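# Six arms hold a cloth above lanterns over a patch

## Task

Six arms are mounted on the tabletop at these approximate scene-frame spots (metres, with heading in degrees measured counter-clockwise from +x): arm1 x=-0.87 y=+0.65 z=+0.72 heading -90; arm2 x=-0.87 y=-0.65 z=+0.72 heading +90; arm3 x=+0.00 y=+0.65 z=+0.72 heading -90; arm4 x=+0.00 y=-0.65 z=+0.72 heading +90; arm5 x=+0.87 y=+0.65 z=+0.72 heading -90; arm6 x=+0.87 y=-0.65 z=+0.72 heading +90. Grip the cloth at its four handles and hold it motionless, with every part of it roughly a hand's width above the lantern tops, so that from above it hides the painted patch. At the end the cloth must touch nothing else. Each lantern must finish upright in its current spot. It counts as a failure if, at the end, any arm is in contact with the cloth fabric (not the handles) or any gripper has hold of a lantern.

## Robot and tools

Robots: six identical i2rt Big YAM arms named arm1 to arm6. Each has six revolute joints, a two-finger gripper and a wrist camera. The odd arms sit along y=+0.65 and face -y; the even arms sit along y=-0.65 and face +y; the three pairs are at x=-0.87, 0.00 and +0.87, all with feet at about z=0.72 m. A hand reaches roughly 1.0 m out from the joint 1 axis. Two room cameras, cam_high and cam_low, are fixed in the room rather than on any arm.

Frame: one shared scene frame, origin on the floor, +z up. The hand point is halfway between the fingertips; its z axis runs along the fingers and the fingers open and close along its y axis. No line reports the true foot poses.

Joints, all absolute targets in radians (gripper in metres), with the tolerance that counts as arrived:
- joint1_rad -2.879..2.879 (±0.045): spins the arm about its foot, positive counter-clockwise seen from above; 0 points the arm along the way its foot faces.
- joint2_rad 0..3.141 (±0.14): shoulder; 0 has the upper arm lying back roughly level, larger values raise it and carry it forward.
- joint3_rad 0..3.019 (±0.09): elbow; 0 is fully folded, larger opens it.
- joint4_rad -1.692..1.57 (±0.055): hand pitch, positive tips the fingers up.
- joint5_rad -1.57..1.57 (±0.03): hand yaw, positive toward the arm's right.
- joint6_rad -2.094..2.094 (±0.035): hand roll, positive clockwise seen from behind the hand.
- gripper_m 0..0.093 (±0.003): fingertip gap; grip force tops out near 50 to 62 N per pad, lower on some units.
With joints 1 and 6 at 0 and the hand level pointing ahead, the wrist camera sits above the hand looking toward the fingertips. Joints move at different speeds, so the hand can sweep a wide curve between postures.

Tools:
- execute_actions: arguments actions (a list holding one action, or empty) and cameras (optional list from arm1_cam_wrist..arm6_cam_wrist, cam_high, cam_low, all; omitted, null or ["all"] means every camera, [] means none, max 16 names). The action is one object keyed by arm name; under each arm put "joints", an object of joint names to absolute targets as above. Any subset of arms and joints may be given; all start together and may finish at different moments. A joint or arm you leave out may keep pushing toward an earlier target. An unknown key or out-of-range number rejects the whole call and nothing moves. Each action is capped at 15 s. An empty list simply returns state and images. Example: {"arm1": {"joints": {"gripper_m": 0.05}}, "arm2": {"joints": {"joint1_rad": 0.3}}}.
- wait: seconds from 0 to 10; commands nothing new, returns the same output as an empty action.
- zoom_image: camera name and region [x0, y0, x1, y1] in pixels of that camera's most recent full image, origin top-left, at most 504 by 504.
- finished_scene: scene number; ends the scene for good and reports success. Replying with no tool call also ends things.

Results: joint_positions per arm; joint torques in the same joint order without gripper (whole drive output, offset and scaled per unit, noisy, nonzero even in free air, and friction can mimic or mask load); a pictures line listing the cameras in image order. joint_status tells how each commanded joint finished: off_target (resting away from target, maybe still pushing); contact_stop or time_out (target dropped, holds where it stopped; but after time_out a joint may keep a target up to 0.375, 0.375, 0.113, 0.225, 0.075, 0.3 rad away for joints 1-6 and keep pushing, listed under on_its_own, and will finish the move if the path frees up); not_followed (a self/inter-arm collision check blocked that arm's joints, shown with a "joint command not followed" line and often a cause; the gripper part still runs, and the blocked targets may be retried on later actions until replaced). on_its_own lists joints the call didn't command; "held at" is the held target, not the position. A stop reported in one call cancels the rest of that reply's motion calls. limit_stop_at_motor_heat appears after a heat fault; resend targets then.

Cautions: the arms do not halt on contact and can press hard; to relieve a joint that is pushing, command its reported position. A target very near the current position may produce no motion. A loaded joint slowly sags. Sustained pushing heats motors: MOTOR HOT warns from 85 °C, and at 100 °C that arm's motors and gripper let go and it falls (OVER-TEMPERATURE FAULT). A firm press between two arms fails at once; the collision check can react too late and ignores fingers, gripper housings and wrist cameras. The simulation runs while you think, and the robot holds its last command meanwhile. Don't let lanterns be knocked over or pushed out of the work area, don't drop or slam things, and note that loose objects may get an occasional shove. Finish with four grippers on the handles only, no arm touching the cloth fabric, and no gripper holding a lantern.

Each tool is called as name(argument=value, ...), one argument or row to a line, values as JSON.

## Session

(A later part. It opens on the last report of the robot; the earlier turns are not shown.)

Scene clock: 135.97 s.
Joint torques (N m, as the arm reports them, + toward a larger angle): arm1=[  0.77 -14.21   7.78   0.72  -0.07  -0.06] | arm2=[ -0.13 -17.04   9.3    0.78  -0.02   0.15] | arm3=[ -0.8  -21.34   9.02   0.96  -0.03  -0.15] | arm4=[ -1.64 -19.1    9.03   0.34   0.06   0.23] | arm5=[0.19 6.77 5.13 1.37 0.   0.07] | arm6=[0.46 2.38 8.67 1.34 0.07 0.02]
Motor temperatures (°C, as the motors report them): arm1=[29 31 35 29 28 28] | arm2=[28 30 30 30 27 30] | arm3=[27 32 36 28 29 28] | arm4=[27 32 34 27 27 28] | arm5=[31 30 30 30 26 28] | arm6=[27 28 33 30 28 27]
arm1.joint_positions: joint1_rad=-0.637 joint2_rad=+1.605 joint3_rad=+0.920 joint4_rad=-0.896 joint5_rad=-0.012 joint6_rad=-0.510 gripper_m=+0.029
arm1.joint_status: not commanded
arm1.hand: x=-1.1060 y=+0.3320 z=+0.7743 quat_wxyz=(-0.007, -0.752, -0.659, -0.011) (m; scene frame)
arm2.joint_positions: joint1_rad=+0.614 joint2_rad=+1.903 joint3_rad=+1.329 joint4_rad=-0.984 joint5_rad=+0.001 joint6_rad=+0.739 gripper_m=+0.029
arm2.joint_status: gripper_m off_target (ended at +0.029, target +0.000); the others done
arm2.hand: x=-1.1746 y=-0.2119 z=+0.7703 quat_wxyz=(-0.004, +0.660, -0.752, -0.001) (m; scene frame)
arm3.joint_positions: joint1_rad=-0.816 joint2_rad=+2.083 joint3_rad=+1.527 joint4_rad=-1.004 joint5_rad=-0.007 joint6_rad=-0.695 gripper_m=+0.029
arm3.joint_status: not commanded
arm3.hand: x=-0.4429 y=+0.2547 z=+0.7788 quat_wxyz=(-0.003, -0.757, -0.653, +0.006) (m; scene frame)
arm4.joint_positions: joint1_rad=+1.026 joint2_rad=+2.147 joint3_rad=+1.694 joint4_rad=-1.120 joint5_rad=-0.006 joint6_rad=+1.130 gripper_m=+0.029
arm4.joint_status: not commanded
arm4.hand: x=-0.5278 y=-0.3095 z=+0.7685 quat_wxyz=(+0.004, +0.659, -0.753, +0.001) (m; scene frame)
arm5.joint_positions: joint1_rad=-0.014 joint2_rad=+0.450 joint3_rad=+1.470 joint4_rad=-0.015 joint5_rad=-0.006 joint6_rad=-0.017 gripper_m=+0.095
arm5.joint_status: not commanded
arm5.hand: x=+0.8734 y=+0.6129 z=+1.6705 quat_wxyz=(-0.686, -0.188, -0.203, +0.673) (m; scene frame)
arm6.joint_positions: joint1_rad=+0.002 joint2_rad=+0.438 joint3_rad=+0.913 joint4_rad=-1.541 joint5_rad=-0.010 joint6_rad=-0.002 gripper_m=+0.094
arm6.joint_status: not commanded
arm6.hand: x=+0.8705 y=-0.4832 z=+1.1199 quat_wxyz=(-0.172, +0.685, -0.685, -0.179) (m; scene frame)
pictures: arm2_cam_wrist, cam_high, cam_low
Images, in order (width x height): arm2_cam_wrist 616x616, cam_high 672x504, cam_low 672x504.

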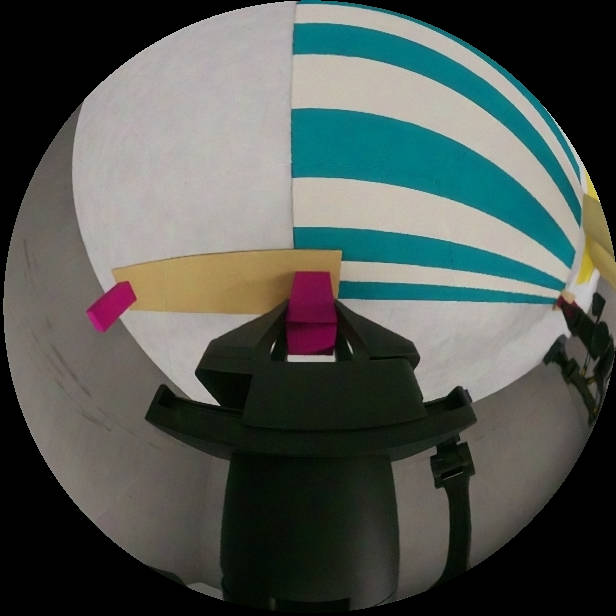

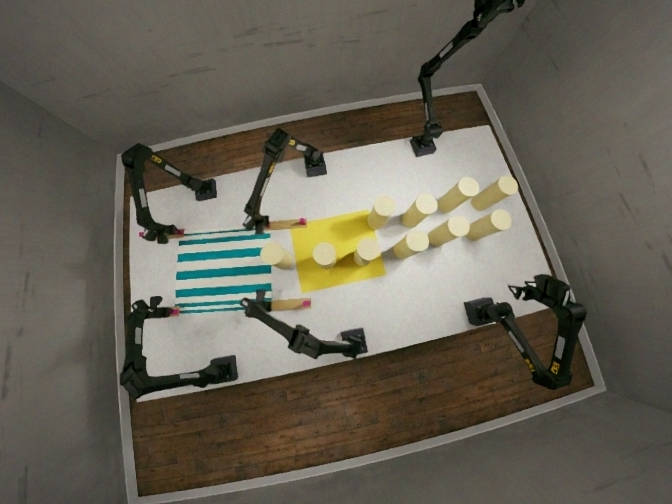

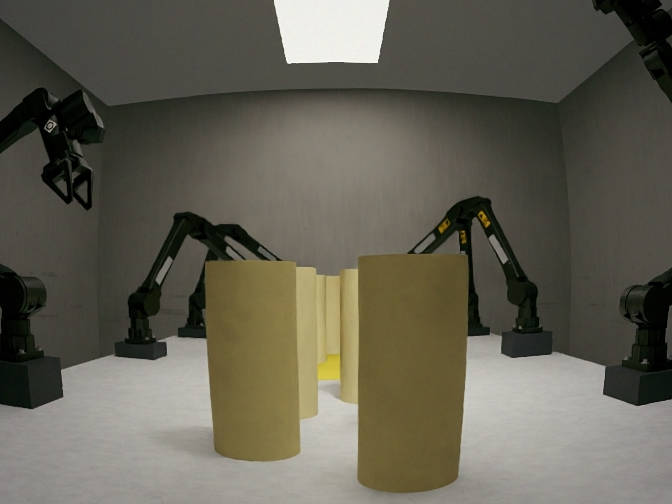

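execute_actions(
  actions=[
    {"arm1":{"joints":{"joint2_rad":1.412,"joint3_rad":1.154,"joint4_rad":-1.298}},"arm2":{"joints":{"joint2_rad":1.748,"joint3_rad":1.543,"joint4_rad":-1.352}},"arm3":{"joints":{"joint2_rad":1.941,"joint3_rad":1.723,"joint4_rad":-1.338}},"arm4":{"joints":{"joint2_rad":2.028,"joint3_rad":1.925,"joint4_rad":-1.4545}}},
  ],
  cameras=[],
)

execute_actions(
  actions=[
    {"arm1":{"joints":{"joint2_rad":1.38,"joint3_rad":1.491,"joint4_rad":-1.668}},"arm2":{"joints":{"joint2_rad":1.716,"joint3_rad":1.866,"joint4_rad":-1.68}},"arm3":{"joints":{"joint2_rad":1.913,"joint3_rad":2.046,"joint4_rad":-1.68}},"arm4":{"joints":{"joint2_rad":1.9685,"joint3_rad":2.194,"joint4_rad":-1.68}}},
  ],
  cameras=["arm3_cam_wrist","cam_low","cam_high"],
)

Scene clock: 188.50 s.
Joint torques (N m, as the arm reports them, + toward a larger angle): arm1=[  0.78 -11.87  10.2   -0.14   0.39  -0.02] | arm2=[  0.22 -16.48  13.73  -0.12  -0.25   0.14] | arm3=[ -0.68 -19.78  11.28  -0.64  -0.09  -0.15] | arm4=[ -1.94 -18.65  12.19  -0.87   0.06   0.23] | arm5=[0.2  6.9  5.11 1.36 0.   0.07] | arm6=[0.5  2.27 8.64 1.31 0.06 0.01]
Motor temperatures (°C, as the motors report them): arm1=[29 32 35 29 28 28] | arm2=[28 30 30 30 27 30] | arm3=[27 33 36 28 29 28] | arm4=[27 33 34 27 27 28] | arm5=[31 30 30 30 26 28] | arm6=[27 28 34 30 28 27]
arm1.joint_positions: joint1_rad=-0.637 joint2_rad=+1.402 joint3_rad=+1.134 joint4_rad=-1.286 joint5_rad=-0.025 joint6_rad=-0.512 gripper_m=+0.029
arm1.joint_status: all done
arm1.hand: x=-1.1066 y=+0.3290 z=+0.9230 quat_wxyz=(-0.016, -0.751, -0.660, +0.000) (m; scene frame)
arm2.joint_positions: joint1_rad=+0.609 joint2_rad=+1.741 joint3_rad=+1.506 joint4_rad=-1.340 joint5_rad=+0.007 joint6_rad=+0.740 gripper_m=+0.029
arm2.joint_status: all done
arm2.hand: x=-1.1676 y=-0.2175 z=+0.9149 quat_wxyz=(-0.006, +0.657, -0.753, +0.008) (m; scene frame)
arm3.joint_positions: joint1_rad=-0.816 joint2_rad=+1.929 joint3_rad=+1.710 joint4_rad=-1.314 joint5_rad=-0.006 joint6_rad=-0.695 gripper_m=+0.029
arm3.joint_status: all done
arm3.hand: x=-0.4476 y=+0.2506 z=+0.9321 quat_wxyz=(-0.003, -0.757, -0.653, +0.020) (m; scene frame)
arm4.joint_positions: joint1_rad=+1.026 joint2_rad=+2.026 joint3_rad=+1.900 joint4_rad=-1.429 joint5_rad=-0.006 joint6_rad=+1.130 gripper_m=+0.029
arm4.joint_status: all done
arm4.hand: x=-0.5306 y=-0.3072 z=+0.9171 quat_wxyz=(+0.006, +0.658, -0.753, -0.007) (m; scene frame)
arm5.joint_positions: joint1_rad=-0.014 joint2_rad=+0.450 joint3_rad=+1.470 joint4_rad=-0.015 joint5_rad=-0.006 joint6_rad=-0.017 gripper_m=+0.095
arm5.joint_status: not commanded
arm5.hand: x=+0.8734 y=+0.6129 z=+1.6705 quat_wxyz=(-0.686, -0.188, -0.203, +0.673) (m; scene frame)
arm6.joint_positions: joint1_rad=+0.002 joint2_rad=+0.438 joint3_rad=+0.913 joint4_rad=-1.541 joint5_rad=-0.010 joint6_rad=-0.002 gripper_m=+0.094
arm6.joint_status: not commanded
arm6.hand: x=+0.8705 y=-0.4832 z=+1.1199 quat_wxyz=(-0.172, +0.685, -0.685, -0.179) (m; scene frame)
pictures: none
No camera images: the call's "cameras" was empty. Leave "cameras" out to get every camera's image.

Scene clock: 189.83 s.
Joint torques (N m, as the arm reports them, + toward a larger angle): arm1=[  0.25 -14.17  12.48  -0.17   0.45  -0.01] | arm2=[  0.69 -17.68  15.55  -0.1   -0.32   0.14] | arm3=[ -0.48 -20.4   13.32  -0.76  -0.09  -0.14] | arm4=[ -1.64 -17.41  13.52  -0.62   0.04   0.22] | arm5=[0.09 6.82 5.15 1.34 0.   0.07] | arm6=[0.5  2.32 8.66 1.32 0.05 0.01]
Motor temperatures (°C, as the motors report them): arm1=[29 32 35 29 28 28] | arm2=[28 30 31 30 27 30] | arm3=[27 33 37 28 29 28] | arm4=[27 33 35 27 27 28] | arm5=[31 30 30 30 26 28] | arm6=[27 28 34 30 28 27]
arm1.joint_positions: joint1_rad=-0.637 joint2_rad=+1.393 joint3_rad=+1.446 joint4_rad=-1.657 joint5_rad=-0.027 joint6_rad=-0.513 gripper_m=+0.029
arm1.joint_status: all done
arm1.hand: x=-1.1062 y=+0.3303 z=+1.0450 quat_wxyz=(-0.012, -0.751, -0.660, -0.023) (m; scene frame)
arm2.joint_positions: joint1_rad=+0.605 joint2_rad=+1.724 joint3_rad=+1.810 joint4_rad=-1.668 joint5_rad=+0.009 joint6_rad=+0.740 gripper_m=+0.029
arm2.joint_status: all done
arm2.hand: x=-1.1675 y=-0.2145 z=+1.0391 quat_wxyz=(-0.006, +0.656, -0.755, +0.012) (m; scene frame)
arm3.joint_positions: joint1_rad=-0.816 joint2_rad=+1.908 joint3_rad=+2.013 joint4_rad=-1.655 joint5_rad=-0.005 joint6_rad=-0.695 gripper_m=+0.029
arm3.joint_status: all done
arm3.hand: x=-0.4445 y=+0.2533 z=+1.0593 quat_wxyz=(-0.002, -0.757, -0.653, +0.012) (m; scene frame)
arm4.joint_positions: joint1_rad=+1.025 joint2_rad=+1.963 joint3_rad=+2.158 joint4_rad=-1.654 joint5_rad=-0.006 joint6_rad=+1.130 gripper_m=+0.029
arm4.joint_status: all done
joint sent to its limit — the command would take arm4.joint4_rad past its lower limit, so that joint was sent only as far as its limit.
arm4.hand: x=-0.5297 y=-0.3072 z=+1.0547 quat_wxyz=(+0.019, +0.657, -0.751, -0.054) (m; scene frame)
arm5.joint_positions: joint1_rad=-0.014 joint2_rad=+0.450 joint3_rad=+1.470 joint4_rad=-0.015 joint5_rad=-0.006 joint6_rad=-0.017 gripper_m=+0.095
arm5.joint_status: not commanded
arm5.hand: x=+0.8734 y=+0.6129 z=+1.6705 quat_wxyz=(-0.686, -0.188, -0.203, +0.673) (m; scene frame)
arm6.joint_positions: joint1_rad=+0.002 joint2_rad=+0.438 joint3_rad=+0.913 joint4_rad=-1.541 joint5_rad=-0.010 joint6_rad=-0.002 gripper_m=+0.094
arm6.joint_status: not commanded
arm6.hand: x=+0.8705 y=-0.4832 z=+1.1199 quat_wxyz=(-0.172, +0.685, -0.685, -0.179) (m; scene frame)
pictures: arm3_cam_wrist, cam_high, cam_low
Images, in order (width x height): arm3_cam_wrist 616x616, cam_high 672x504, cam_low 672x504.

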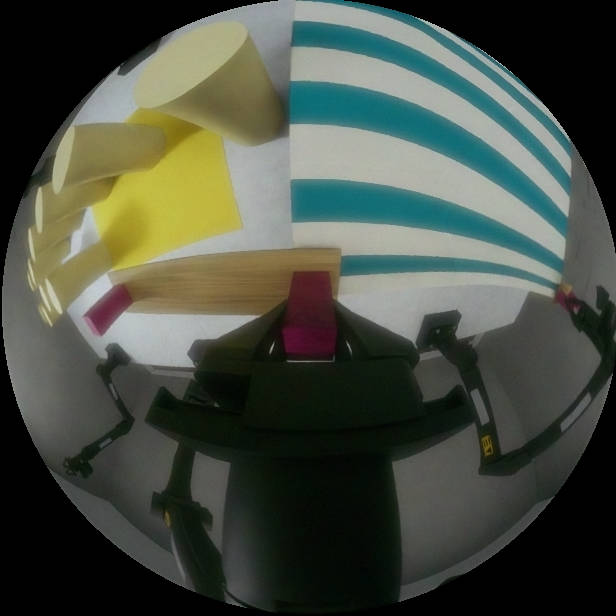

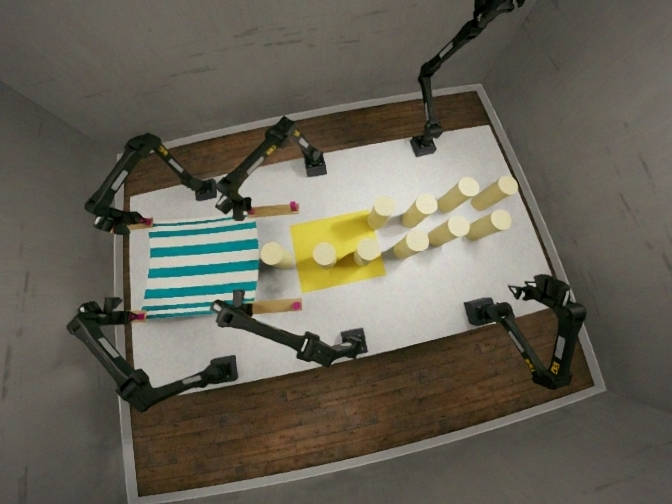

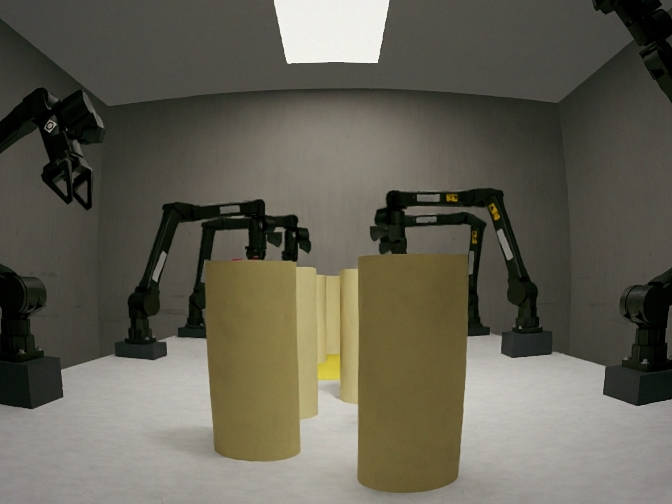

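execute_actions(
  actions=[
    {"arm1":{"joints":{"joint2_rad":1.25,"joint3_rad":1.73,"joint4_rad":-1.68}},"arm2":{"joints":{"joint2_rad":1.6,"joint3_rad":2.085}},"arm3":{"joints":{"joint2_rad":1.787,"joint3_rad":2.23}},"arm4":{"joints":{"joint2_rad":1.87,"joint3_rad":2.405}}},
  ],
  cameras=["cam_low"],
)

execute_actions(
  actions=[
    {"arm1":{"joints":{"joint1_rad":-0.107,"joint2_rad":1.093,"joint3_rad":1.61,"joint6_rad":-0.015}},"arm2":{"joints":{"joint1_rad":0.2035,"joint2_rad":1.302,"joint3_rad":1.773,"joint6_rad":0.30}},"arm3":{"joints":{"joint1_rad":-0.534,"joint2_rad":1.45,"joint3_rad":1.83,"joint6_rad":-0.445}},"arm4":{"joints":{"joint1_rad":0.767,"joint2_rad":1.41,"joint3_rad":1.848,"joint6_rad":0.84}}},
  ],
  cameras=["arm3_cam_wrist","cam_low","cam_high"],
)

Scene clock: 243.80 s.
Joint torques (N m, as the arm reports them, + toward a larger angle): arm1=[  0.72 -10.48  11.04   0.79   0.39  -0.01] | arm2=[  0.54 -14.67  14.12   0.61  -0.33   0.11] | arm3=[ -0.6  -17.78  12.1    0.09  -0.13  -0.14] | arm4=[ -1.63 -16.08  12.78  -0.09   0.04   0.19] | arm5=[ 0.2   6.9   5.15  1.37 -0.01  0.07] | arm6=[0.44 2.1  8.66 1.3  0.07 0.  ]
Motor temperatures (°C, as the motors report them): arm1=[29 32 39 29 28 28] | arm2=[28 31 35 30 27 30] | arm3=[27 34 41 28 29 28] | arm4=[27 33 40 27 27 28] | arm5=[31 30 30 30 26 28] | arm6=[27 28 34 30 28 27]
arm1.joint_positions: joint1_rad=-0.637 joint2_rad=+1.246 joint3_rad=+1.702 joint4_rad=-1.675 joint5_rad=-0.024 joint6_rad=-0.513 gripper_m=+0.029
arm1.joint_status: all done
arm1.hand: x=-1.1068 y=+0.3318 z=+1.2033 quat_wxyz=(-0.050, -0.739, -0.651, +0.164) (m; scene frame)
arm2.joint_positions: joint1_rad=+0.605 joint2_rad=+1.599 joint3_rad=+2.043 joint4_rad=-1.674 joint5_rad=+0.009 joint6_rad=+0.740 gripper_m=+0.029
arm2.joint_status: all done
arm2.hand: x=-1.1711 y=-0.2112 z=+1.1970 quat_wxyz=(-0.026, +0.647, -0.745, -0.162) (m; scene frame)
arm3.joint_positions: joint1_rad=-0.816 joint2_rad=+1.783 joint3_rad=+2.208 joint4_rad=-1.659 joint5_rad=-0.005 joint6_rad=-0.695 gripper_m=+0.029
arm3.joint_status: all done
arm3.hand: x=-0.4450 y=+0.2528 z=+1.2110 quat_wxyz=(-0.005, -0.746, -0.644, +0.168) (m; scene frame)
arm4.joint_positions: joint1_rad=+1.025 joint2_rad=+1.874 joint3_rad=+2.374 joint4_rad=-1.656 joint5_rad=-0.006 joint6_rad=+1.131 gripper_m=+0.029
arm4.joint_status: all done
arm4.hand: x=-0.5315 y=-0.3058 z=+1.1999 quat_wxyz=(+0.060, +0.644, -0.736, -0.198) (m; scene frame)
arm5.joint_positions: joint1_rad=-0.014 joint2_rad=+0.450 joint3_rad=+1.470 joint4_rad=-0.015 joint5_rad=-0.006 joint6_rad=-0.017 gripper_m=+0.095
arm5.joint_status: not commanded
arm5.hand: x=+0.8734 y=+0.6129 z=+1.6705 quat_wxyz=(-0.686, -0.188, -0.203, +0.673) (m; scene frame)
arm6.joint_positions: joint1_rad=+0.002 joint2_rad=+0.438 joint3_rad=+0.913 joint4_rad=-1.541 joint5_rad=-0.010 joint6_rad=-0.002 gripper_m=+0.094
arm6.joint_status: not commanded
arm6.hand: x=+0.8705 y=-0.4832 z=+1.1199 quat_wxyz=(-0.172, +0.685, -0.685, -0.179) (m; scene frame)
pictures: cam_low
Images, in order (width x height): cam_low 672x504.

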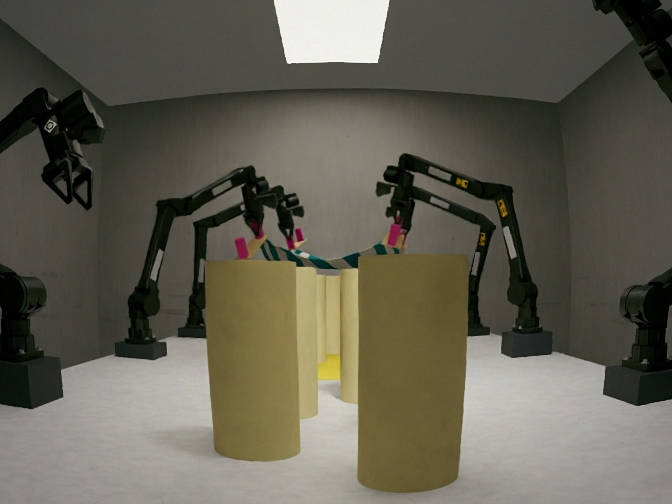

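Scene clock: 245.40 s.
Joint torques (N m, as the arm reports them, + toward a larger angle): arm1=[ 1.27 -8.79 10.47  0.89  0.42  0.14] | arm2=[ 1.   -8.58 10.72  0.7  -0.3  -0.11] | arm3=[ -1.19 -12.4   10.21   0.21  -0.22   0.05] | arm4=[  0.05 -11.41  10.27   0.01   0.    -0.01] | arm5=[ 0.22  6.83  5.15  1.36 -0.01  0.07] | arm6=[0.51 2.25 8.66 1.3  0.06 0.  ]
Motor temperatures (°C, as the motors report them): arm1=[29 32 39 29 28 28] | arm2=[28 31 35 30 27 30] | arm3=[27 34 40 28 29 28] | arm4=[27 33 39 27 27 28] | arm5=[31 30 30 30 26 28] | arm6=[27 28 34 30 28 27]
arm1.joint_positions: joint1_rad=-0.111 joint2_rad=+1.100 joint3_rad=+1.589 joint4_rad=-1.676 joint5_rad=-0.025 joint6_rad=-0.021 gripper_m=+0.029
arm1.joint_status: all done
arm1.hand: x=-0.9101 y=+0.3109 z=+1.2072 quat_wxyz=(-0.137, -0.726, -0.661, +0.131) (m; scene frame)
arm2.joint_positions: joint1_rad=+0.195 joint2_rad=+1.299 joint3_rad=+1.771 joint4_rad=-1.674 joint5_rad=+0.007 joint6_rad=+0.308 gripper_m=+0.029
arm2.joint_status: all done
arm2.hand: x=-0.9517 y=-0.2403 z=+1.2179 quat_wxyz=(-0.099, +0.653, -0.735, -0.150) (m; scene frame)
arm3.joint_positions: joint1_rad=-0.527 joint2_rad=+1.446 joint3_rad=+1.828 joint4_rad=-1.665 joint5_rad=-0.001 joint6_rad=-0.456 gripper_m=+0.029
arm3.joint_status: all done
arm3.hand: x=-0.2452 y=+0.2539 z=+1.2200 quat_wxyz=(-0.039, -0.733, -0.664, +0.139) (m; scene frame)
arm4.joint_positions: joint1_rad=+0.758 joint2_rad=+1.425 joint3_rad=+1.846 joint4_rad=-1.660 joint5_rad=-0.005 joint6_rad=+0.855 gripper_m=+0.029
arm4.joint_status: all done
arm4.hand: x=-0.3073 y=-0.3054 z=+1.2083 quat_wxyz=(+0.004, +0.652, -0.740, -0.166) (m; scene frame)
arm5.joint_positions: joint1_rad=-0.014 joint2_rad=+0.450 joint3_rad=+1.470 joint4_rad=-0.015 joint5_rad=-0.006 joint6_rad=-0.017 gripper_m=+0.095
arm5.joint_status: not commanded
arm5.hand: x=+0.8734 y=+0.6129 z=+1.6705 quat_wxyz=(-0.686, -0.188, -0.203, +0.673) (m; scene frame)
arm6.joint_positions: joint1_rad=+0.002 joint2_rad=+0.438 joint3_rad=+0.913 joint4_rad=-1.541 joint5_rad=-0.010 joint6_rad=-0.002 gripper_m=+0.094
arm6.joint_status: not commanded
arm6.hand: x=+0.8705 y=-0.4832 z=+1.1199 quat_wxyz=(-0.172, +0.685, -0.685, -0.179) (m; scene frame)
pictures: arm3_cam_wrist, cam_high, cam_low
Images, in order (width x height): arm3_cam_wrist 616x616, cam_high 672x504, cam_low 672x504.

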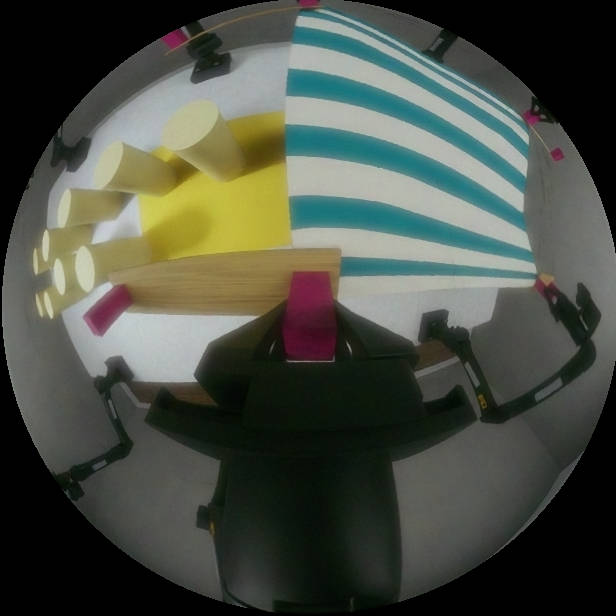

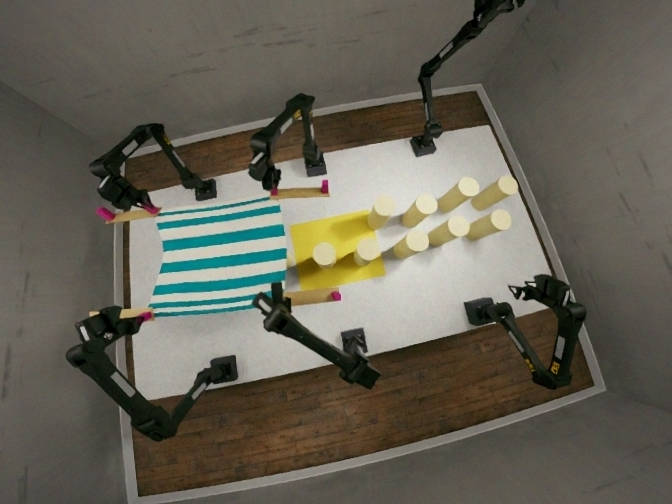

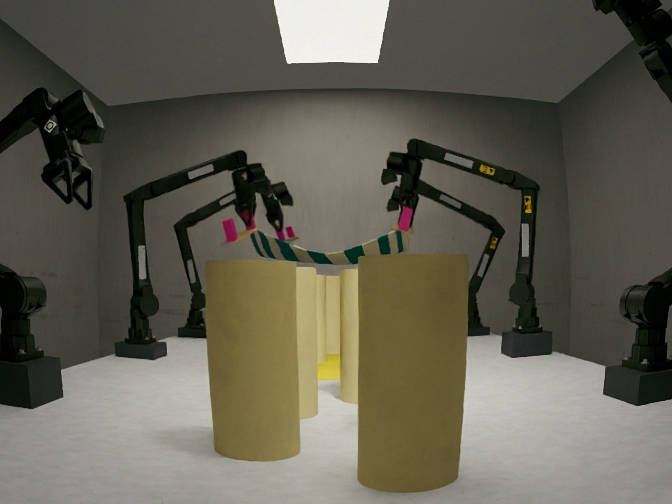

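execute_actions(
  actions=[
    {"arm1":{"joints":{"joint1_rad":0.4157,"joint2_rad":1.206,"joint3_rad":1.705,"joint6_rad":0.475}},"arm2":{"joints":{"joint1_rad":-0.3233,"joint2_rad":1.229,"joint3_rad":1.70,"joint6_rad":-0.255}},"arm3":{"joints":{"joint1_rad":-0.103,"joint2_rad":1.2425,"joint3_rad":1.62,"joint6_rad":-0.05}},"arm4":{"joints":{"joint1_rad":0.294,"joint2_rad":1.06,"joint3_rad":1.535,"joint6_rad":0.335}}},
  ],
  cameras=["cam_low"],
)

execute_actions(
  actions=[
    {"arm1":{"joints":{"joint1_rad":0.7455,"joint2_rad":1.55,"joint3_rad":2.055,"joint6_rad":0.775}},"arm2":{"joints":{"joint1_rad":-0.7586,"joint2_rad":1.472,"joint3_rad":1.96,"joint6_rad":-0.72}},"arm3":{"joints":{"joint1_rad":0.38,"joint2_rad":1.312,"joint3_rad":1.70,"joint6_rad":0.39}},"arm4":{"joints":{"joint1_rad":-0.35,"joint2_rad":1.09,"joint3_rad":1.565,"joint6_rad":-0.33}}},
  ],
  cameras=["cam_low","cam_high"],
)

Scene clock: 257.27 s.
Joint torques (N m, as the arm reports them, + toward a larger angle): arm1=[  1.73 -11.6   12.84   0.88   0.44   0.1 ] | arm2=[  0.53 -10.29  11.17   0.65  -0.33  -0.06] | arm3=[-0.28 -8.63  9.9   0.05 -0.19  0.  ] | arm4=[-1.78 -6.72  9.93  0.08  0.08  0.01] | arm5=[0.1  6.83 5.14 1.37 0.   0.07] | arm6=[ 0.44  2.08  8.68  1.32  0.07 -0.01]
Motor temperatures (°C, as the motors report them): arm1=[29 31 39 29 28 28] | arm2=[28 31 33 30 27 30] | arm3=[27 33 39 28 29 28] | arm4=[27 32 38 27 27 28] | arm5=[31 30 30 30 26 28] | arm6=[27 28 34 30 28 27]
arm1.joint_positions: joint1_rad=+0.415 joint2_rad=+1.225 joint3_rad=+1.654 joint4_rad=-1.676 joint5_rad=-0.024 joint6_rad=+0.468 gripper_m=+0.029
arm1.joint_status: all done
arm1.hand: x=-0.7186 y=+0.2992 z=+1.1943 quat_wxyz=(-0.158, -0.717, -0.678, +0.039) (m; scene frame)
arm2.joint_positions: joint1_rad=-0.327 joint2_rad=+1.253 joint3_rad=+1.694 joint4_rad=-1.674 joint5_rad=+0.007 joint6_rad=-0.247 gripper_m=+0.029
arm2.joint_status: all done
arm2.hand: x=-0.7448 y=-0.2751 z=+1.2053 quat_wxyz=(-0.152, +0.667, -0.726, -0.071) (m; scene frame)
arm3.joint_positions: joint1_rad=-0.109 joint2_rad=+1.240 joint3_rad=+1.622 joint4_rad=-1.665 joint5_rad=-0.001 joint6_rad=-0.061 gripper_m=+0.029
arm3.joint_status: all done
arm3.hand: x=-0.0521 y=+0.2664 z=+1.2156 quat_wxyz=(-0.091, -0.725, -0.673, +0.111) (m; scene frame)
arm4.joint_positions: joint1_rad=+0.307 joint2_rad=+1.074 joint3_rad=+1.536 joint4_rad=-1.660 joint5_rad=-0.009 joint6_rad=+0.351 gripper_m=+0.029
arm4.joint_status: all done
arm4.hand: x=-0.0912 y=-0.3307 z=+1.2062 quat_wxyz=(-0.079, +0.669, -0.719, -0.168) (m; scene frame)
arm5.joint_positions: joint1_rad=-0.014 joint2_rad=+0.450 joint3_rad=+1.470 joint4_rad=-0.015 joint5_rad=-0.006 joint6_rad=-0.017 gripper_m=+0.095
arm5.joint_status: not commanded
arm5.hand: x=+0.8734 y=+0.6129 z=+1.6705 quat_wxyz=(-0.686, -0.188, -0.203, +0.673) (m; scene frame)
arm6.joint_positions: joint1_rad=+0.002 joint2_rad=+0.438 joint3_rad=+0.913 joint4_rad=-1.541 joint5_rad=-0.010 joint6_rad=-0.002 gripper_m=+0.094
arm6.joint_status: not commanded
arm6.hand: x=+0.8705 y=-0.4832 z=+1.1199 quat_wxyz=(-0.172, +0.685, -0.685, -0.179) (m; scene frame)
pictures: cam_low
Images, in order (width x height): cam_low 672x504.

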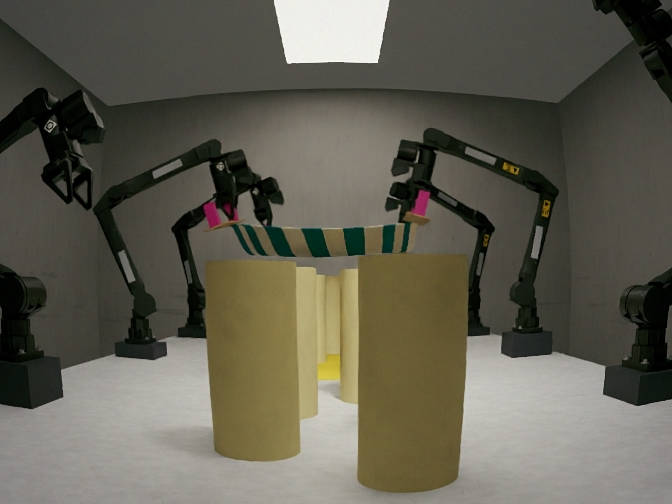

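Scene clock: 258.93 s.
Joint torques (N m, as the arm reports them, + toward a larger angle): arm1=[  0.46 -18.67  12.93   0.68   0.3    0.09] | arm2=[  0.51 -15.74  16.44   0.59  -0.25  -0.09] | arm3=[ -0.38 -11.66  14.85   0.17  -0.27   0.04] | arm4=[-1.85 -6.34 12.73  0.03  0.2   0.01] | arm5=[0.18 6.82 5.13 1.39 0.   0.06] | arm6=[0.73 2.2  8.64 1.3  0.06 0.  ]
Motor temperatures (°C, as the motors report them): arm1=[29 31 39 29 28 28] | arm2=[28 31 33 30 27 30] | arm3=[27 33 40 28 29 28] | arm4=[27 32 38 27 27 28] | arm5=[31 30 30 30 26 28] | arm6=[27 28 34 30 28 27]
arm1.joint_positions: joint1_rad=+0.753 joint2_rad=+1.582 joint3_rad=+2.002 joint4_rad=-1.676 joint5_rad=-0.019 joint6_rad=+0.768 gripper_m=+0.029
arm1.joint_status: all done
arm1.hand: x=-0.5195 y=+0.2704 z=+1.1911 quat_wxyz=(-0.159, -0.704, -0.692, -0.010) (m; scene frame)
arm2.joint_positions: joint1_rad=-0.763 joint2_rad=+1.500 joint3_rad=+1.892 joint4_rad=-1.676 joint5_rad=+0.004 joint6_rad=-0.711 gripper_m=+0.029
arm2.joint_status: all done
arm2.hand: x=-0.5368 y=-0.2993 z=+1.1880 quat_wxyz=(-0.145, +0.680, -0.719, +0.001) (m; scene frame)
arm3.joint_positions: joint1_rad=+0.373 joint2_rad=+1.323 joint3_rad=+1.651 joint4_rad=-1.666 joint5_rad=+0.002 joint6_rad=+0.380 gripper_m=+0.029
arm3.joint_status: all done
arm3.hand: x=+0.1398 y=+0.2611 z=+1.1960 quat_wxyz=(-0.105, -0.714, -0.690, +0.050) (m; scene frame)
arm4.joint_positions: joint1_rad=-0.336 joint2_rad=+1.097 joint3_rad=+1.536 joint4_rad=-1.660 joint5_rad=-0.014 joint6_rad=-0.315 gripper_m=+0.029
arm4.joint_status: all done
arm4.hand: x=+0.1204 y=-0.3325 z=+1.1986 quat_wxyz=(-0.153, +0.679, -0.713, -0.082) (m; scene frame)
arm5.joint_positions: joint1_rad=-0.014 joint2_rad=+0.450 joint3_rad=+1.470 joint4_rad=-0.015 joint5_rad=-0.006 joint6_rad=-0.017 gripper_m=+0.095
arm5.joint_status: not commanded
arm5.hand: x=+0.8734 y=+0.6129 z=+1.6705 quat_wxyz=(-0.686, -0.188, -0.203, +0.673) (m; scene frame)
arm6.joint_positions: joint1_rad=+0.002 joint2_rad=+0.438 joint3_rad=+0.913 joint4_rad=-1.541 joint5_rad=-0.010 joint6_rad=-0.002 gripper_m=+0.094
arm6.joint_status: not commanded
arm6.hand: x=+0.8705 y=-0.4832 z=+1.1199 quat_wxyz=(-0.172, +0.685, -0.685, -0.179) (m; scene frame)
pictures: cam_high, cam_low
Images, in order (width x height): cam_high 672x504, cam_low 672x504.

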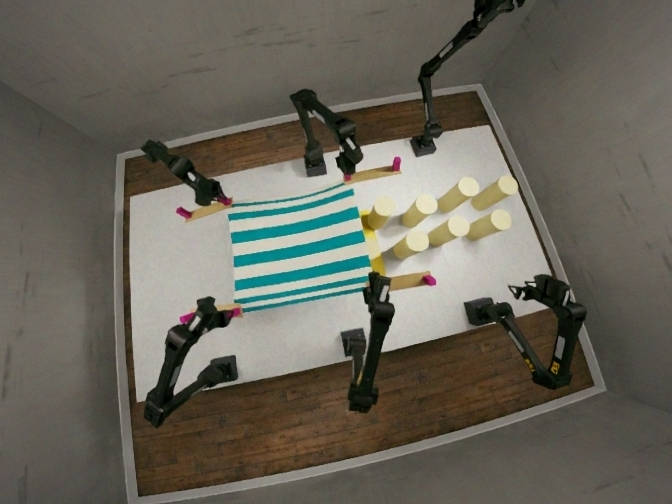

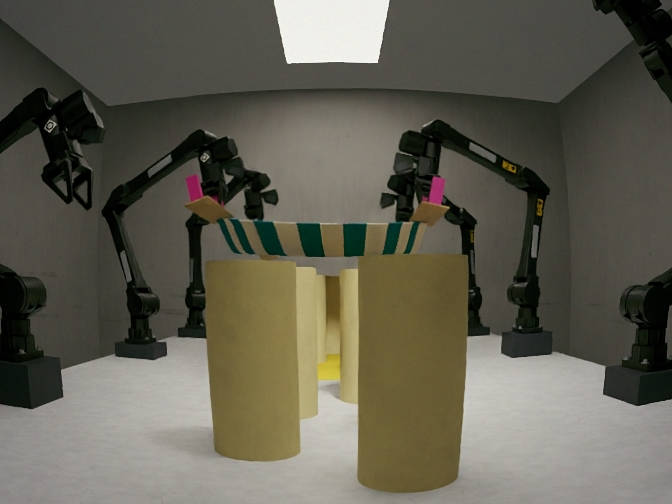

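execute_actions(
  actions=[
    {"arm1":{"joints":{"joint1_rad":0.926,"joint2_rad":1.985,"joint3_rad":2.51,"joint6_rad":0.93}},"arm2":{"joints":{"joint1_rad":-1.03,"joint2_rad":1.888,"joint3_rad":2.36,"joint6_rad":-1.03}},"arm3":{"joints":{"joint1_rad":0.748,"joint2_rad":1.63,"joint3_rad":1.93,"joint6_rad":0.74}},"arm4":{"joints":{"joint1_rad":-0.80,"joint2_rad":1.445,"joint3_rad":1.77,"joint6_rad":-0.83}}},
  ],
  cameras=[],
)

wait(
  seconds=1,
)

Scene clock: 281.00 s.
Joint torques (N m, as the arm reports them, + toward a larger angle): arm1=[  1.23 -25.78  12.71   0.33   0.2    0.08] | arm2=[  0.45 -23.01  16.29   0.31  -0.03  -0.08] | arm3=[ -0.14 -18.06  14.33   0.02  -0.57   0.04] | arm4=[ -1.25 -11.55  14.07  -0.05   0.4    0.01] | arm5=[ 0.11  6.91  5.12  1.37 -0.01  0.07] | arm6=[0.38 2.22 8.68 1.34 0.07 0.  ]
Motor temperatures (°C, as the motors report them): arm1=[29 32 40 29 28 28] | arm2=[28 31 36 30 27 30] | arm3=[27 32 42 28 29 28] | arm4=[27 31 40 27 27 28] | arm5=[31 30 30 30 26 28] | arm6=[27 28 34 30 28 27]
arm1.joint_positions: joint1_rad=+0.928 joint2_rad=+2.025 joint3_rad=+2.458 joint4_rad=-1.666 joint5_rad=-0.017 joint6_rad=+0.922 gripper_m=+0.029
arm1.joint_status: all done
arm1.hand: x=-0.3325 y=+0.2418 z=+1.1315 quat_wxyz=(-0.168, -0.696, -0.697, -0.036) (m; scene frame)
arm2.joint_positions: joint1_rad=-1.031 joint2_rad=+1.919 joint3_rad=+2.295 joint4_rad=-1.667 joint5_rad=-0.003 joint6_rad=-1.020 gripper_m=+0.029
arm2.joint_status: all done
arm2.hand: x=-0.3249 y=-0.3232 z=+1.1350 quat_wxyz=(-0.138, +0.694, -0.705, +0.038) (m; scene frame)
arm3.joint_positions: joint1_rad=+0.739 joint2_rad=+1.649 joint3_rad=+1.887 joint4_rad=-1.670 joint5_rad=+0.012 joint6_rad=+0.729 gripper_m=+0.029
arm3.joint_status: all done
arm3.hand: x=+0.3411 y=+0.2517 z=+1.1471 quat_wxyz=(-0.068, -0.712, -0.699, +0.011) (m; scene frame)
arm4.joint_positions: joint1_rad=-0.793 joint2_rad=+1.455 joint3_rad=+1.727 joint4_rad=-1.667 joint5_rad=-0.021 joint6_rad=-0.816 gripper_m=+0.029
arm4.joint_status: all done
arm4.hand: x=+0.3334 y=-0.3371 z=+1.1434 quat_wxyz=(-0.088, +0.703, -0.706, -0.008) (m; scene frame)
arm5.joint_positions: joint1_rad=-0.014 joint2_rad=+0.450 joint3_rad=+1.470 joint4_rad=-0.015 joint5_rad=-0.006 joint6_rad=-0.017 gripper_m=+0.095
arm5.joint_status: not commanded
arm5.hand: x=+0.8734 y=+0.6129 z=+1.6705 quat_wxyz=(-0.686, -0.188, -0.203, +0.673) (m; scene frame)
arm6.joint_positions: joint1_rad=+0.002 joint2_rad=+0.438 joint3_rad=+0.913 joint4_rad=-1.541 joint5_rad=-0.010 joint6_rad=-0.002 gripper_m=+0.094
arm6.joint_status: not commanded
arm6.hand: x=+0.8705 y=-0.4832 z=+1.1199 quat_wxyz=(-0.172, +0.685, -0.685, -0.179) (m; scene frame)
pictures: none
No camera images: the call's "cameras" was empty. Leave "cameras" out to get every camera's image.

Scene clock: 282.00 s.
Joint torques (N m, as the arm reports them, + toward a larger angle): arm1=[  0.93 -26.64  12.91   0.33   0.21   0.11] | arm2=[  0.3  -22.83  16.22   0.3   -0.04  -0.09] | arm3=[  0.05 -18.09  14.38   0.12  -0.58   0.03] | arm4=[ -1.26 -11.91  14.12  -0.06   0.41   0.02] | arm5=[ 0.16  6.9   5.15  1.38 -0.01  0.07] | arm6=[ 0.43  2.32  8.66  1.29  0.07 -0.01]
Motor temperatures (°C, as the motors report them): arm1=[29 33 40 29 28 28] | arm2=[28 31 36 30 27 30] | arm3=[27 33 42 28 29 28] | arm4=[27 31 40 27 27 28] | arm5=[31 30 30 30 26 28] | arm6=[27 28 34 30 28 27]
arm1.joint_positions: joint1_rad=+0.928 joint2_rad=+2.025 joint3_rad=+2.458 joint4_rad=-1.666 joint5_rad=-0.017 joint6_rad=+0.923 gripper_m=+0.029
arm1.joint_status: all done
arm1.hand: x=-0.3325 y=+0.2418 z=+1.1315 quat_wxyz=(-0.168, -0.696, -0.697, -0.036) (m; scene frame)
arm2.joint_positions: joint1_rad=-1.031 joint2_rad=+1.919 joint3_rad=+2.295 joint4_rad=-1.667 joint5_rad=-0.003 joint6_rad=-1.020 gripper_m=+0.029
arm2.joint_status: all done
arm2.hand: x=-0.3249 y=-0.3233 z=+1.1350 quat_wxyz=(-0.138, +0.695, -0.705, +0.038) (m; scene frame)
arm3.joint_positions: joint1_rad=+0.739 joint2_rad=+1.649 joint3_rad=+1.887 joint4_rad=-1.670 joint5_rad=+0.012 joint6_rad=+0.730 gripper_m=+0.029
arm3.joint_status: all done
arm3.hand: x=+0.3411 y=+0.2516 z=+1.1471 quat_wxyz=(-0.068, -0.712, -0.699, +0.011) (m; scene frame)
arm4.joint_positions: joint1_rad=-0.793 joint2_rad=+1.455 joint3_rad=+1.727 joint4_rad=-1.667 joint5_rad=-0.021 joint6_rad=-0.816 gripper_m=+0.029
arm4.joint_status: all done
arm4.hand: x=+0.3334 y=-0.3371 z=+1.1434 quat_wxyz=(-0.088, +0.703, -0.706, -0.008) (m; scene frame)
arm5.joint_positions: joint1_rad=-0.014 joint2_rad=+0.450 joint3_rad=+1.470 joint4_rad=-0.015 joint5_rad=-0.006 joint6_rad=-0.017 gripper_m=+0.095
arm5.joint_status: not commanded
arm5.hand: x=+0.8734 y=+0.6129 z=+1.6705 quat_wxyz=(-0.686, -0.188, -0.203, +0.673) (m; scene frame)
arm6.joint_positions: joint1_rad=+0.002 joint2_rad=+0.438 joint3_rad=+0.913 joint4_rad=-1.541 joint5_rad=-0.010 joint6_rad=-0.002 gripper_m=+0.094
arm6.joint_status: not commanded
arm6.hand: x=+0.8705 y=-0.4832 z=+1.1199 quat_wxyz=(-0.172, +0.685, -0.685, -0.179) (m; scene frame)
wait: 1.00 s; at rest by 0.27 s
pictures: arm1_cam_wrist, arm2_cam_wrist, arm3_cam_wrist, arm4_cam_wrist, arm5_cam_wrist, arm6_cam_wrist, cam_high, cam_low
Images, in order (width x height): arm1_cam_wrist 616x616, arm2_cam_wrist 616x616, arm3_cam_wrist 616x616, arm4_cam_wrist 616x616, arm5_cam_wrist 616x616, arm6_cam_wrist 616x616, cam_high 672x504, cam_low 672x504.

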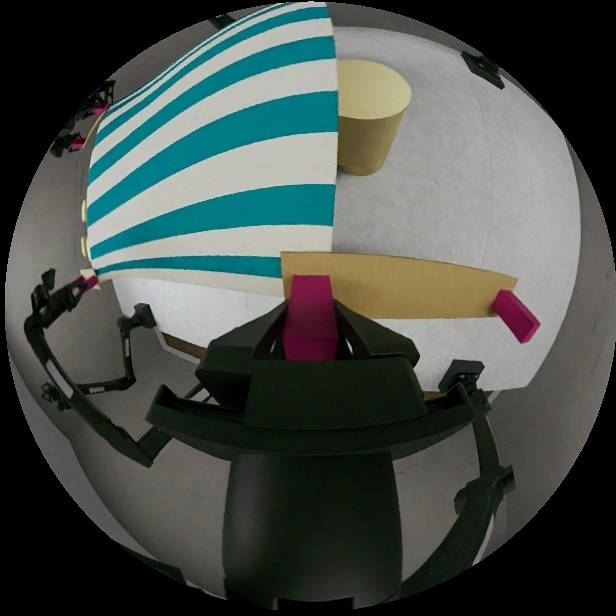

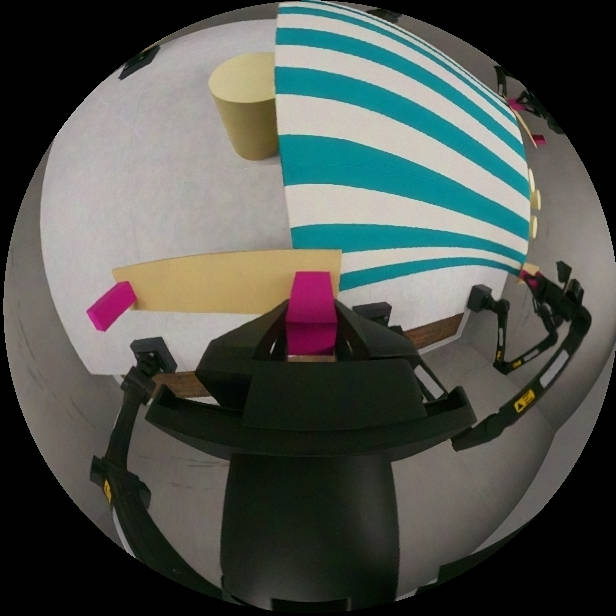

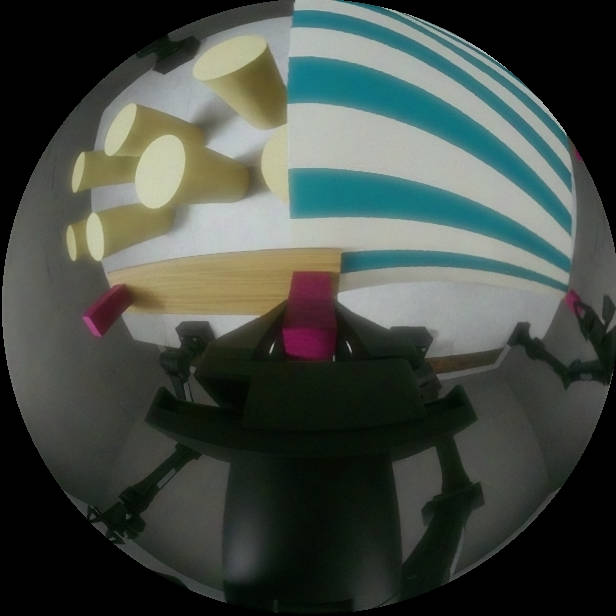

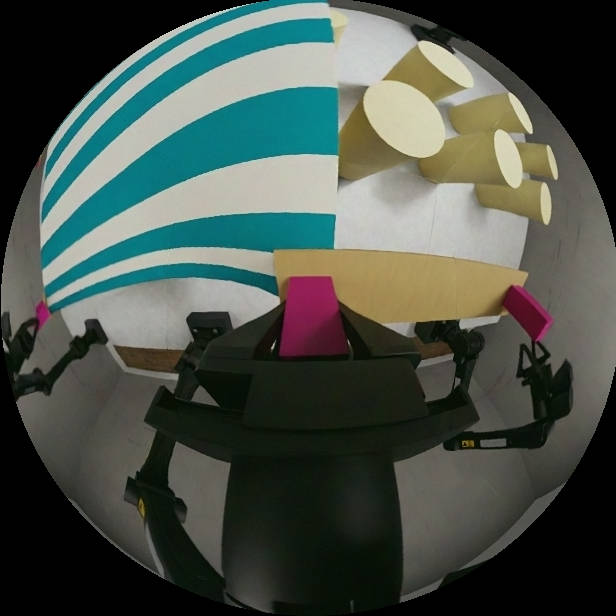

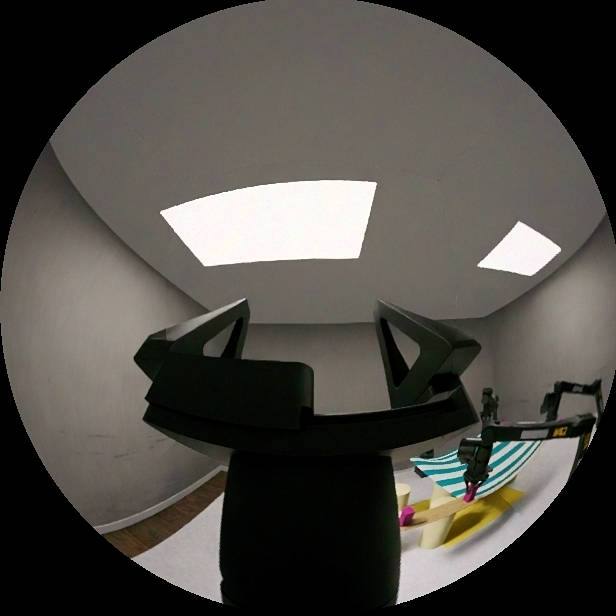

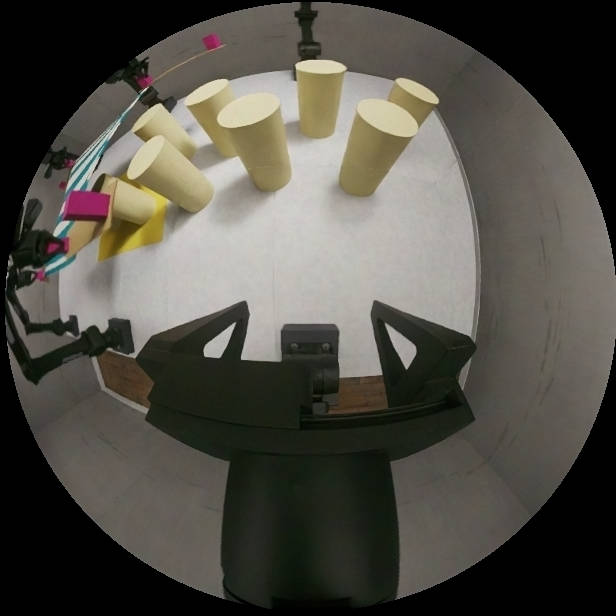

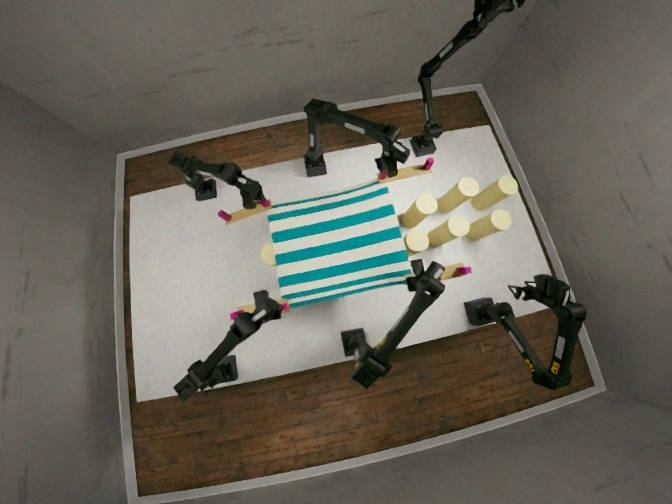

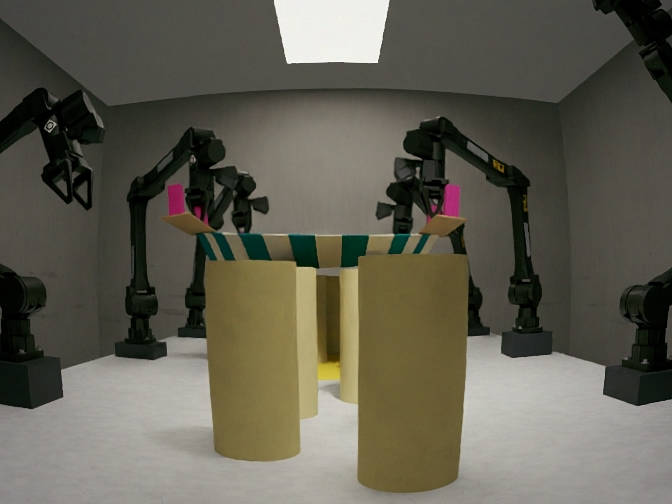

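zoom_image(
  camera="cam_low",
  region=[150, 180, 480, 400],
)

Region (150, 180, 480, 400) of cam_low's 672x504 image, scaled by 1.527, with more detail than that image has.

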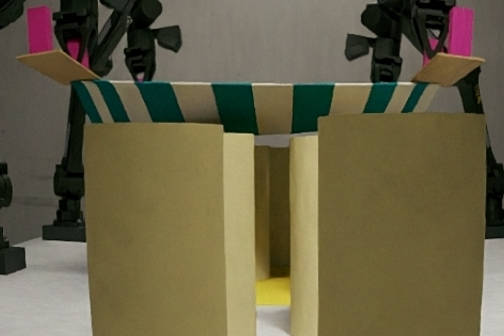

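execute_actions(
  actions=[
    {"arm1":{"joints":{"joint2_rad":1.965}},"arm2":{"joints":{"joint2_rad":1.86}},"arm3":{"joints":{"joint1_rad":0.76,"joint2_rad":1.62,"joint3_rad":1.975}},"arm4":{"joints":{"joint1_rad":-0.815,"joint2_rad":1.435,"joint3_rad":1.82}}},
  ],
  cameras=["cam_low","arm4_cam_wrist","arm1_cam_wrist"],
)

Scene clock: 322.17 s.
Joint torques (N m, as the arm reports them, + toward a larger angle): arm1=[  0.83 -26.27  12.8    0.4    0.2    0.08] | arm2=[  0.2  -22.66  16.2    0.32  -0.03  -0.08] | arm3=[  1.27 -17.32  14.8    0.28  -0.61   0.04] | arm4=[ -2.38 -11.97  15.23   0.     0.39   0.03] | arm5=[0.16 6.84 5.13 1.37 0.   0.07] | arm6=[ 0.48  2.19  8.64  1.29  0.08 -0.01]
Motor temperatures (°C, as the motors report them): arm1=[29 35 41 29 28 28] | arm2=[28 33 37 30 27 30] | arm3=[27 34 44 28 30 28] | arm4=[27 32 43 27 27 28] | arm5=[31 30 30 30 26 28] | arm6=[27 28 35 30 28 27]
arm1.joint_positions: joint1_rad=+0.928 joint2_rad=+2.010 joint3_rad=+2.458 joint4_rad=-1.666 joint5_rad=-0.017 joint6_rad=+0.923 gripper_m=+0.029
arm1.joint_status: all done
arm1.hand: x=-0.3356 y=+0.2440 z=+1.1417 quat_wxyz=(-0.175, -0.695, -0.696, -0.037) (m; scene frame)
arm2.joint_positions: joint1_rad=-1.031 joint2_rad=+1.893 joint3_rad=+2.295 joint4_rad=-1.667 joint5_rad=-0.003 joint6_rad=-1.021 gripper_m=+0.029
arm2.joint_status: all done
arm2.hand: x=-0.3305 y=-0.3264 z=+1.1509 quat_wxyz=(-0.151, +0.694, -0.703, +0.041) (m; scene frame)
arm3.joint_positions: joint1_rad=+0.739 joint2_rad=+1.636 joint3_rad=+1.927 joint4_rad=-1.670 joint5_rad=+0.012 joint6_rad=+0.730 gripper_m=+0.029
arm3.joint_status: all done
arm3.hand: x=+0.3429 y=+0.2495 z=+1.1698 quat_wxyz=(-0.094, -0.711, -0.697, +0.013) (m; scene frame)
arm4.joint_positions: joint1_rad=-0.793 joint2_rad=+1.450 joint3_rad=+1.765 joint4_rad=-1.667 joint5_rad=-0.020 joint6_rad=-0.816 gripper_m=+0.029
arm4.joint_status: all done
arm4.hand: x=+0.3361 y=-0.3347 z=+1.1612 quat_wxyz=(-0.109, +0.701, -0.704, -0.007) (m; scene frame)
arm5.joint_positions: joint1_rad=-0.014 joint2_rad=+0.450 joint3_rad=+1.470 joint4_rad=-0.015 joint5_rad=-0.006 joint6_rad=-0.017 gripper_m=+0.095
arm5.joint_status: not commanded
arm5.hand: x=+0.8734 y=+0.6129 z=+1.6705 quat_wxyz=(-0.686, -0.188, -0.203, +0.673) (m; scene frame)
arm6.joint_positions: joint1_rad=+0.002 joint2_rad=+0.438 joint3_rad=+0.913 joint4_rad=-1.541 joint5_rad=-0.010 joint6_rad=-0.002 gripper_m=+0.094
arm6.joint_status: not commanded
arm6.hand: x=+0.8705 y=-0.4832 z=+1.1199 quat_wxyz=(-0.172, +0.685, -0.685, -0.179) (m; scene frame)
pictures: arm1_cam_wrist, arm4_cam_wrist, cam_low
Images, in order (width x height): arm1_cam_wrist 616x616, arm4_cam_wrist 616x616, cam_low 672x504.

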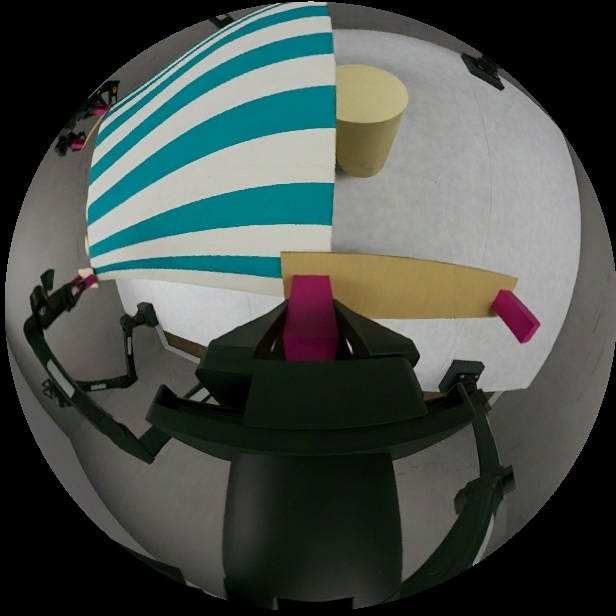

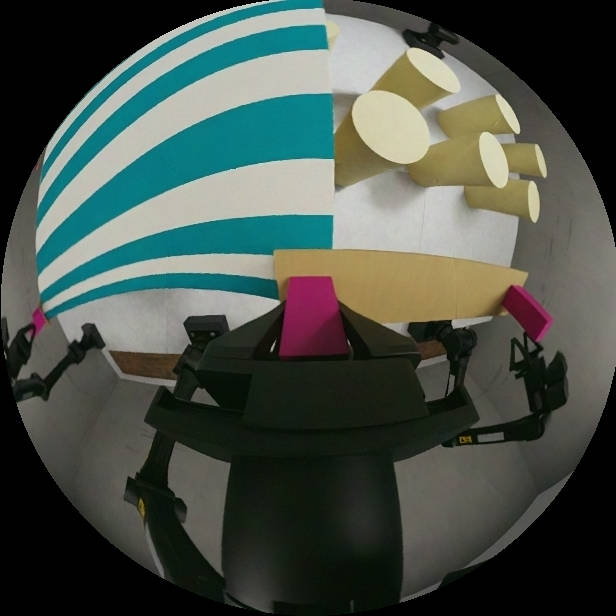

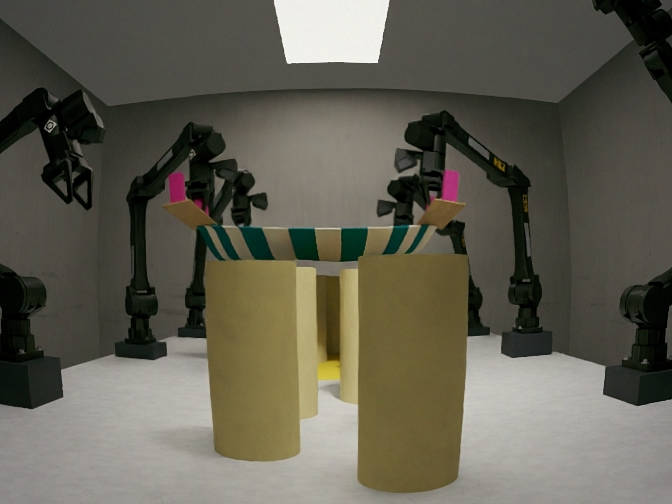

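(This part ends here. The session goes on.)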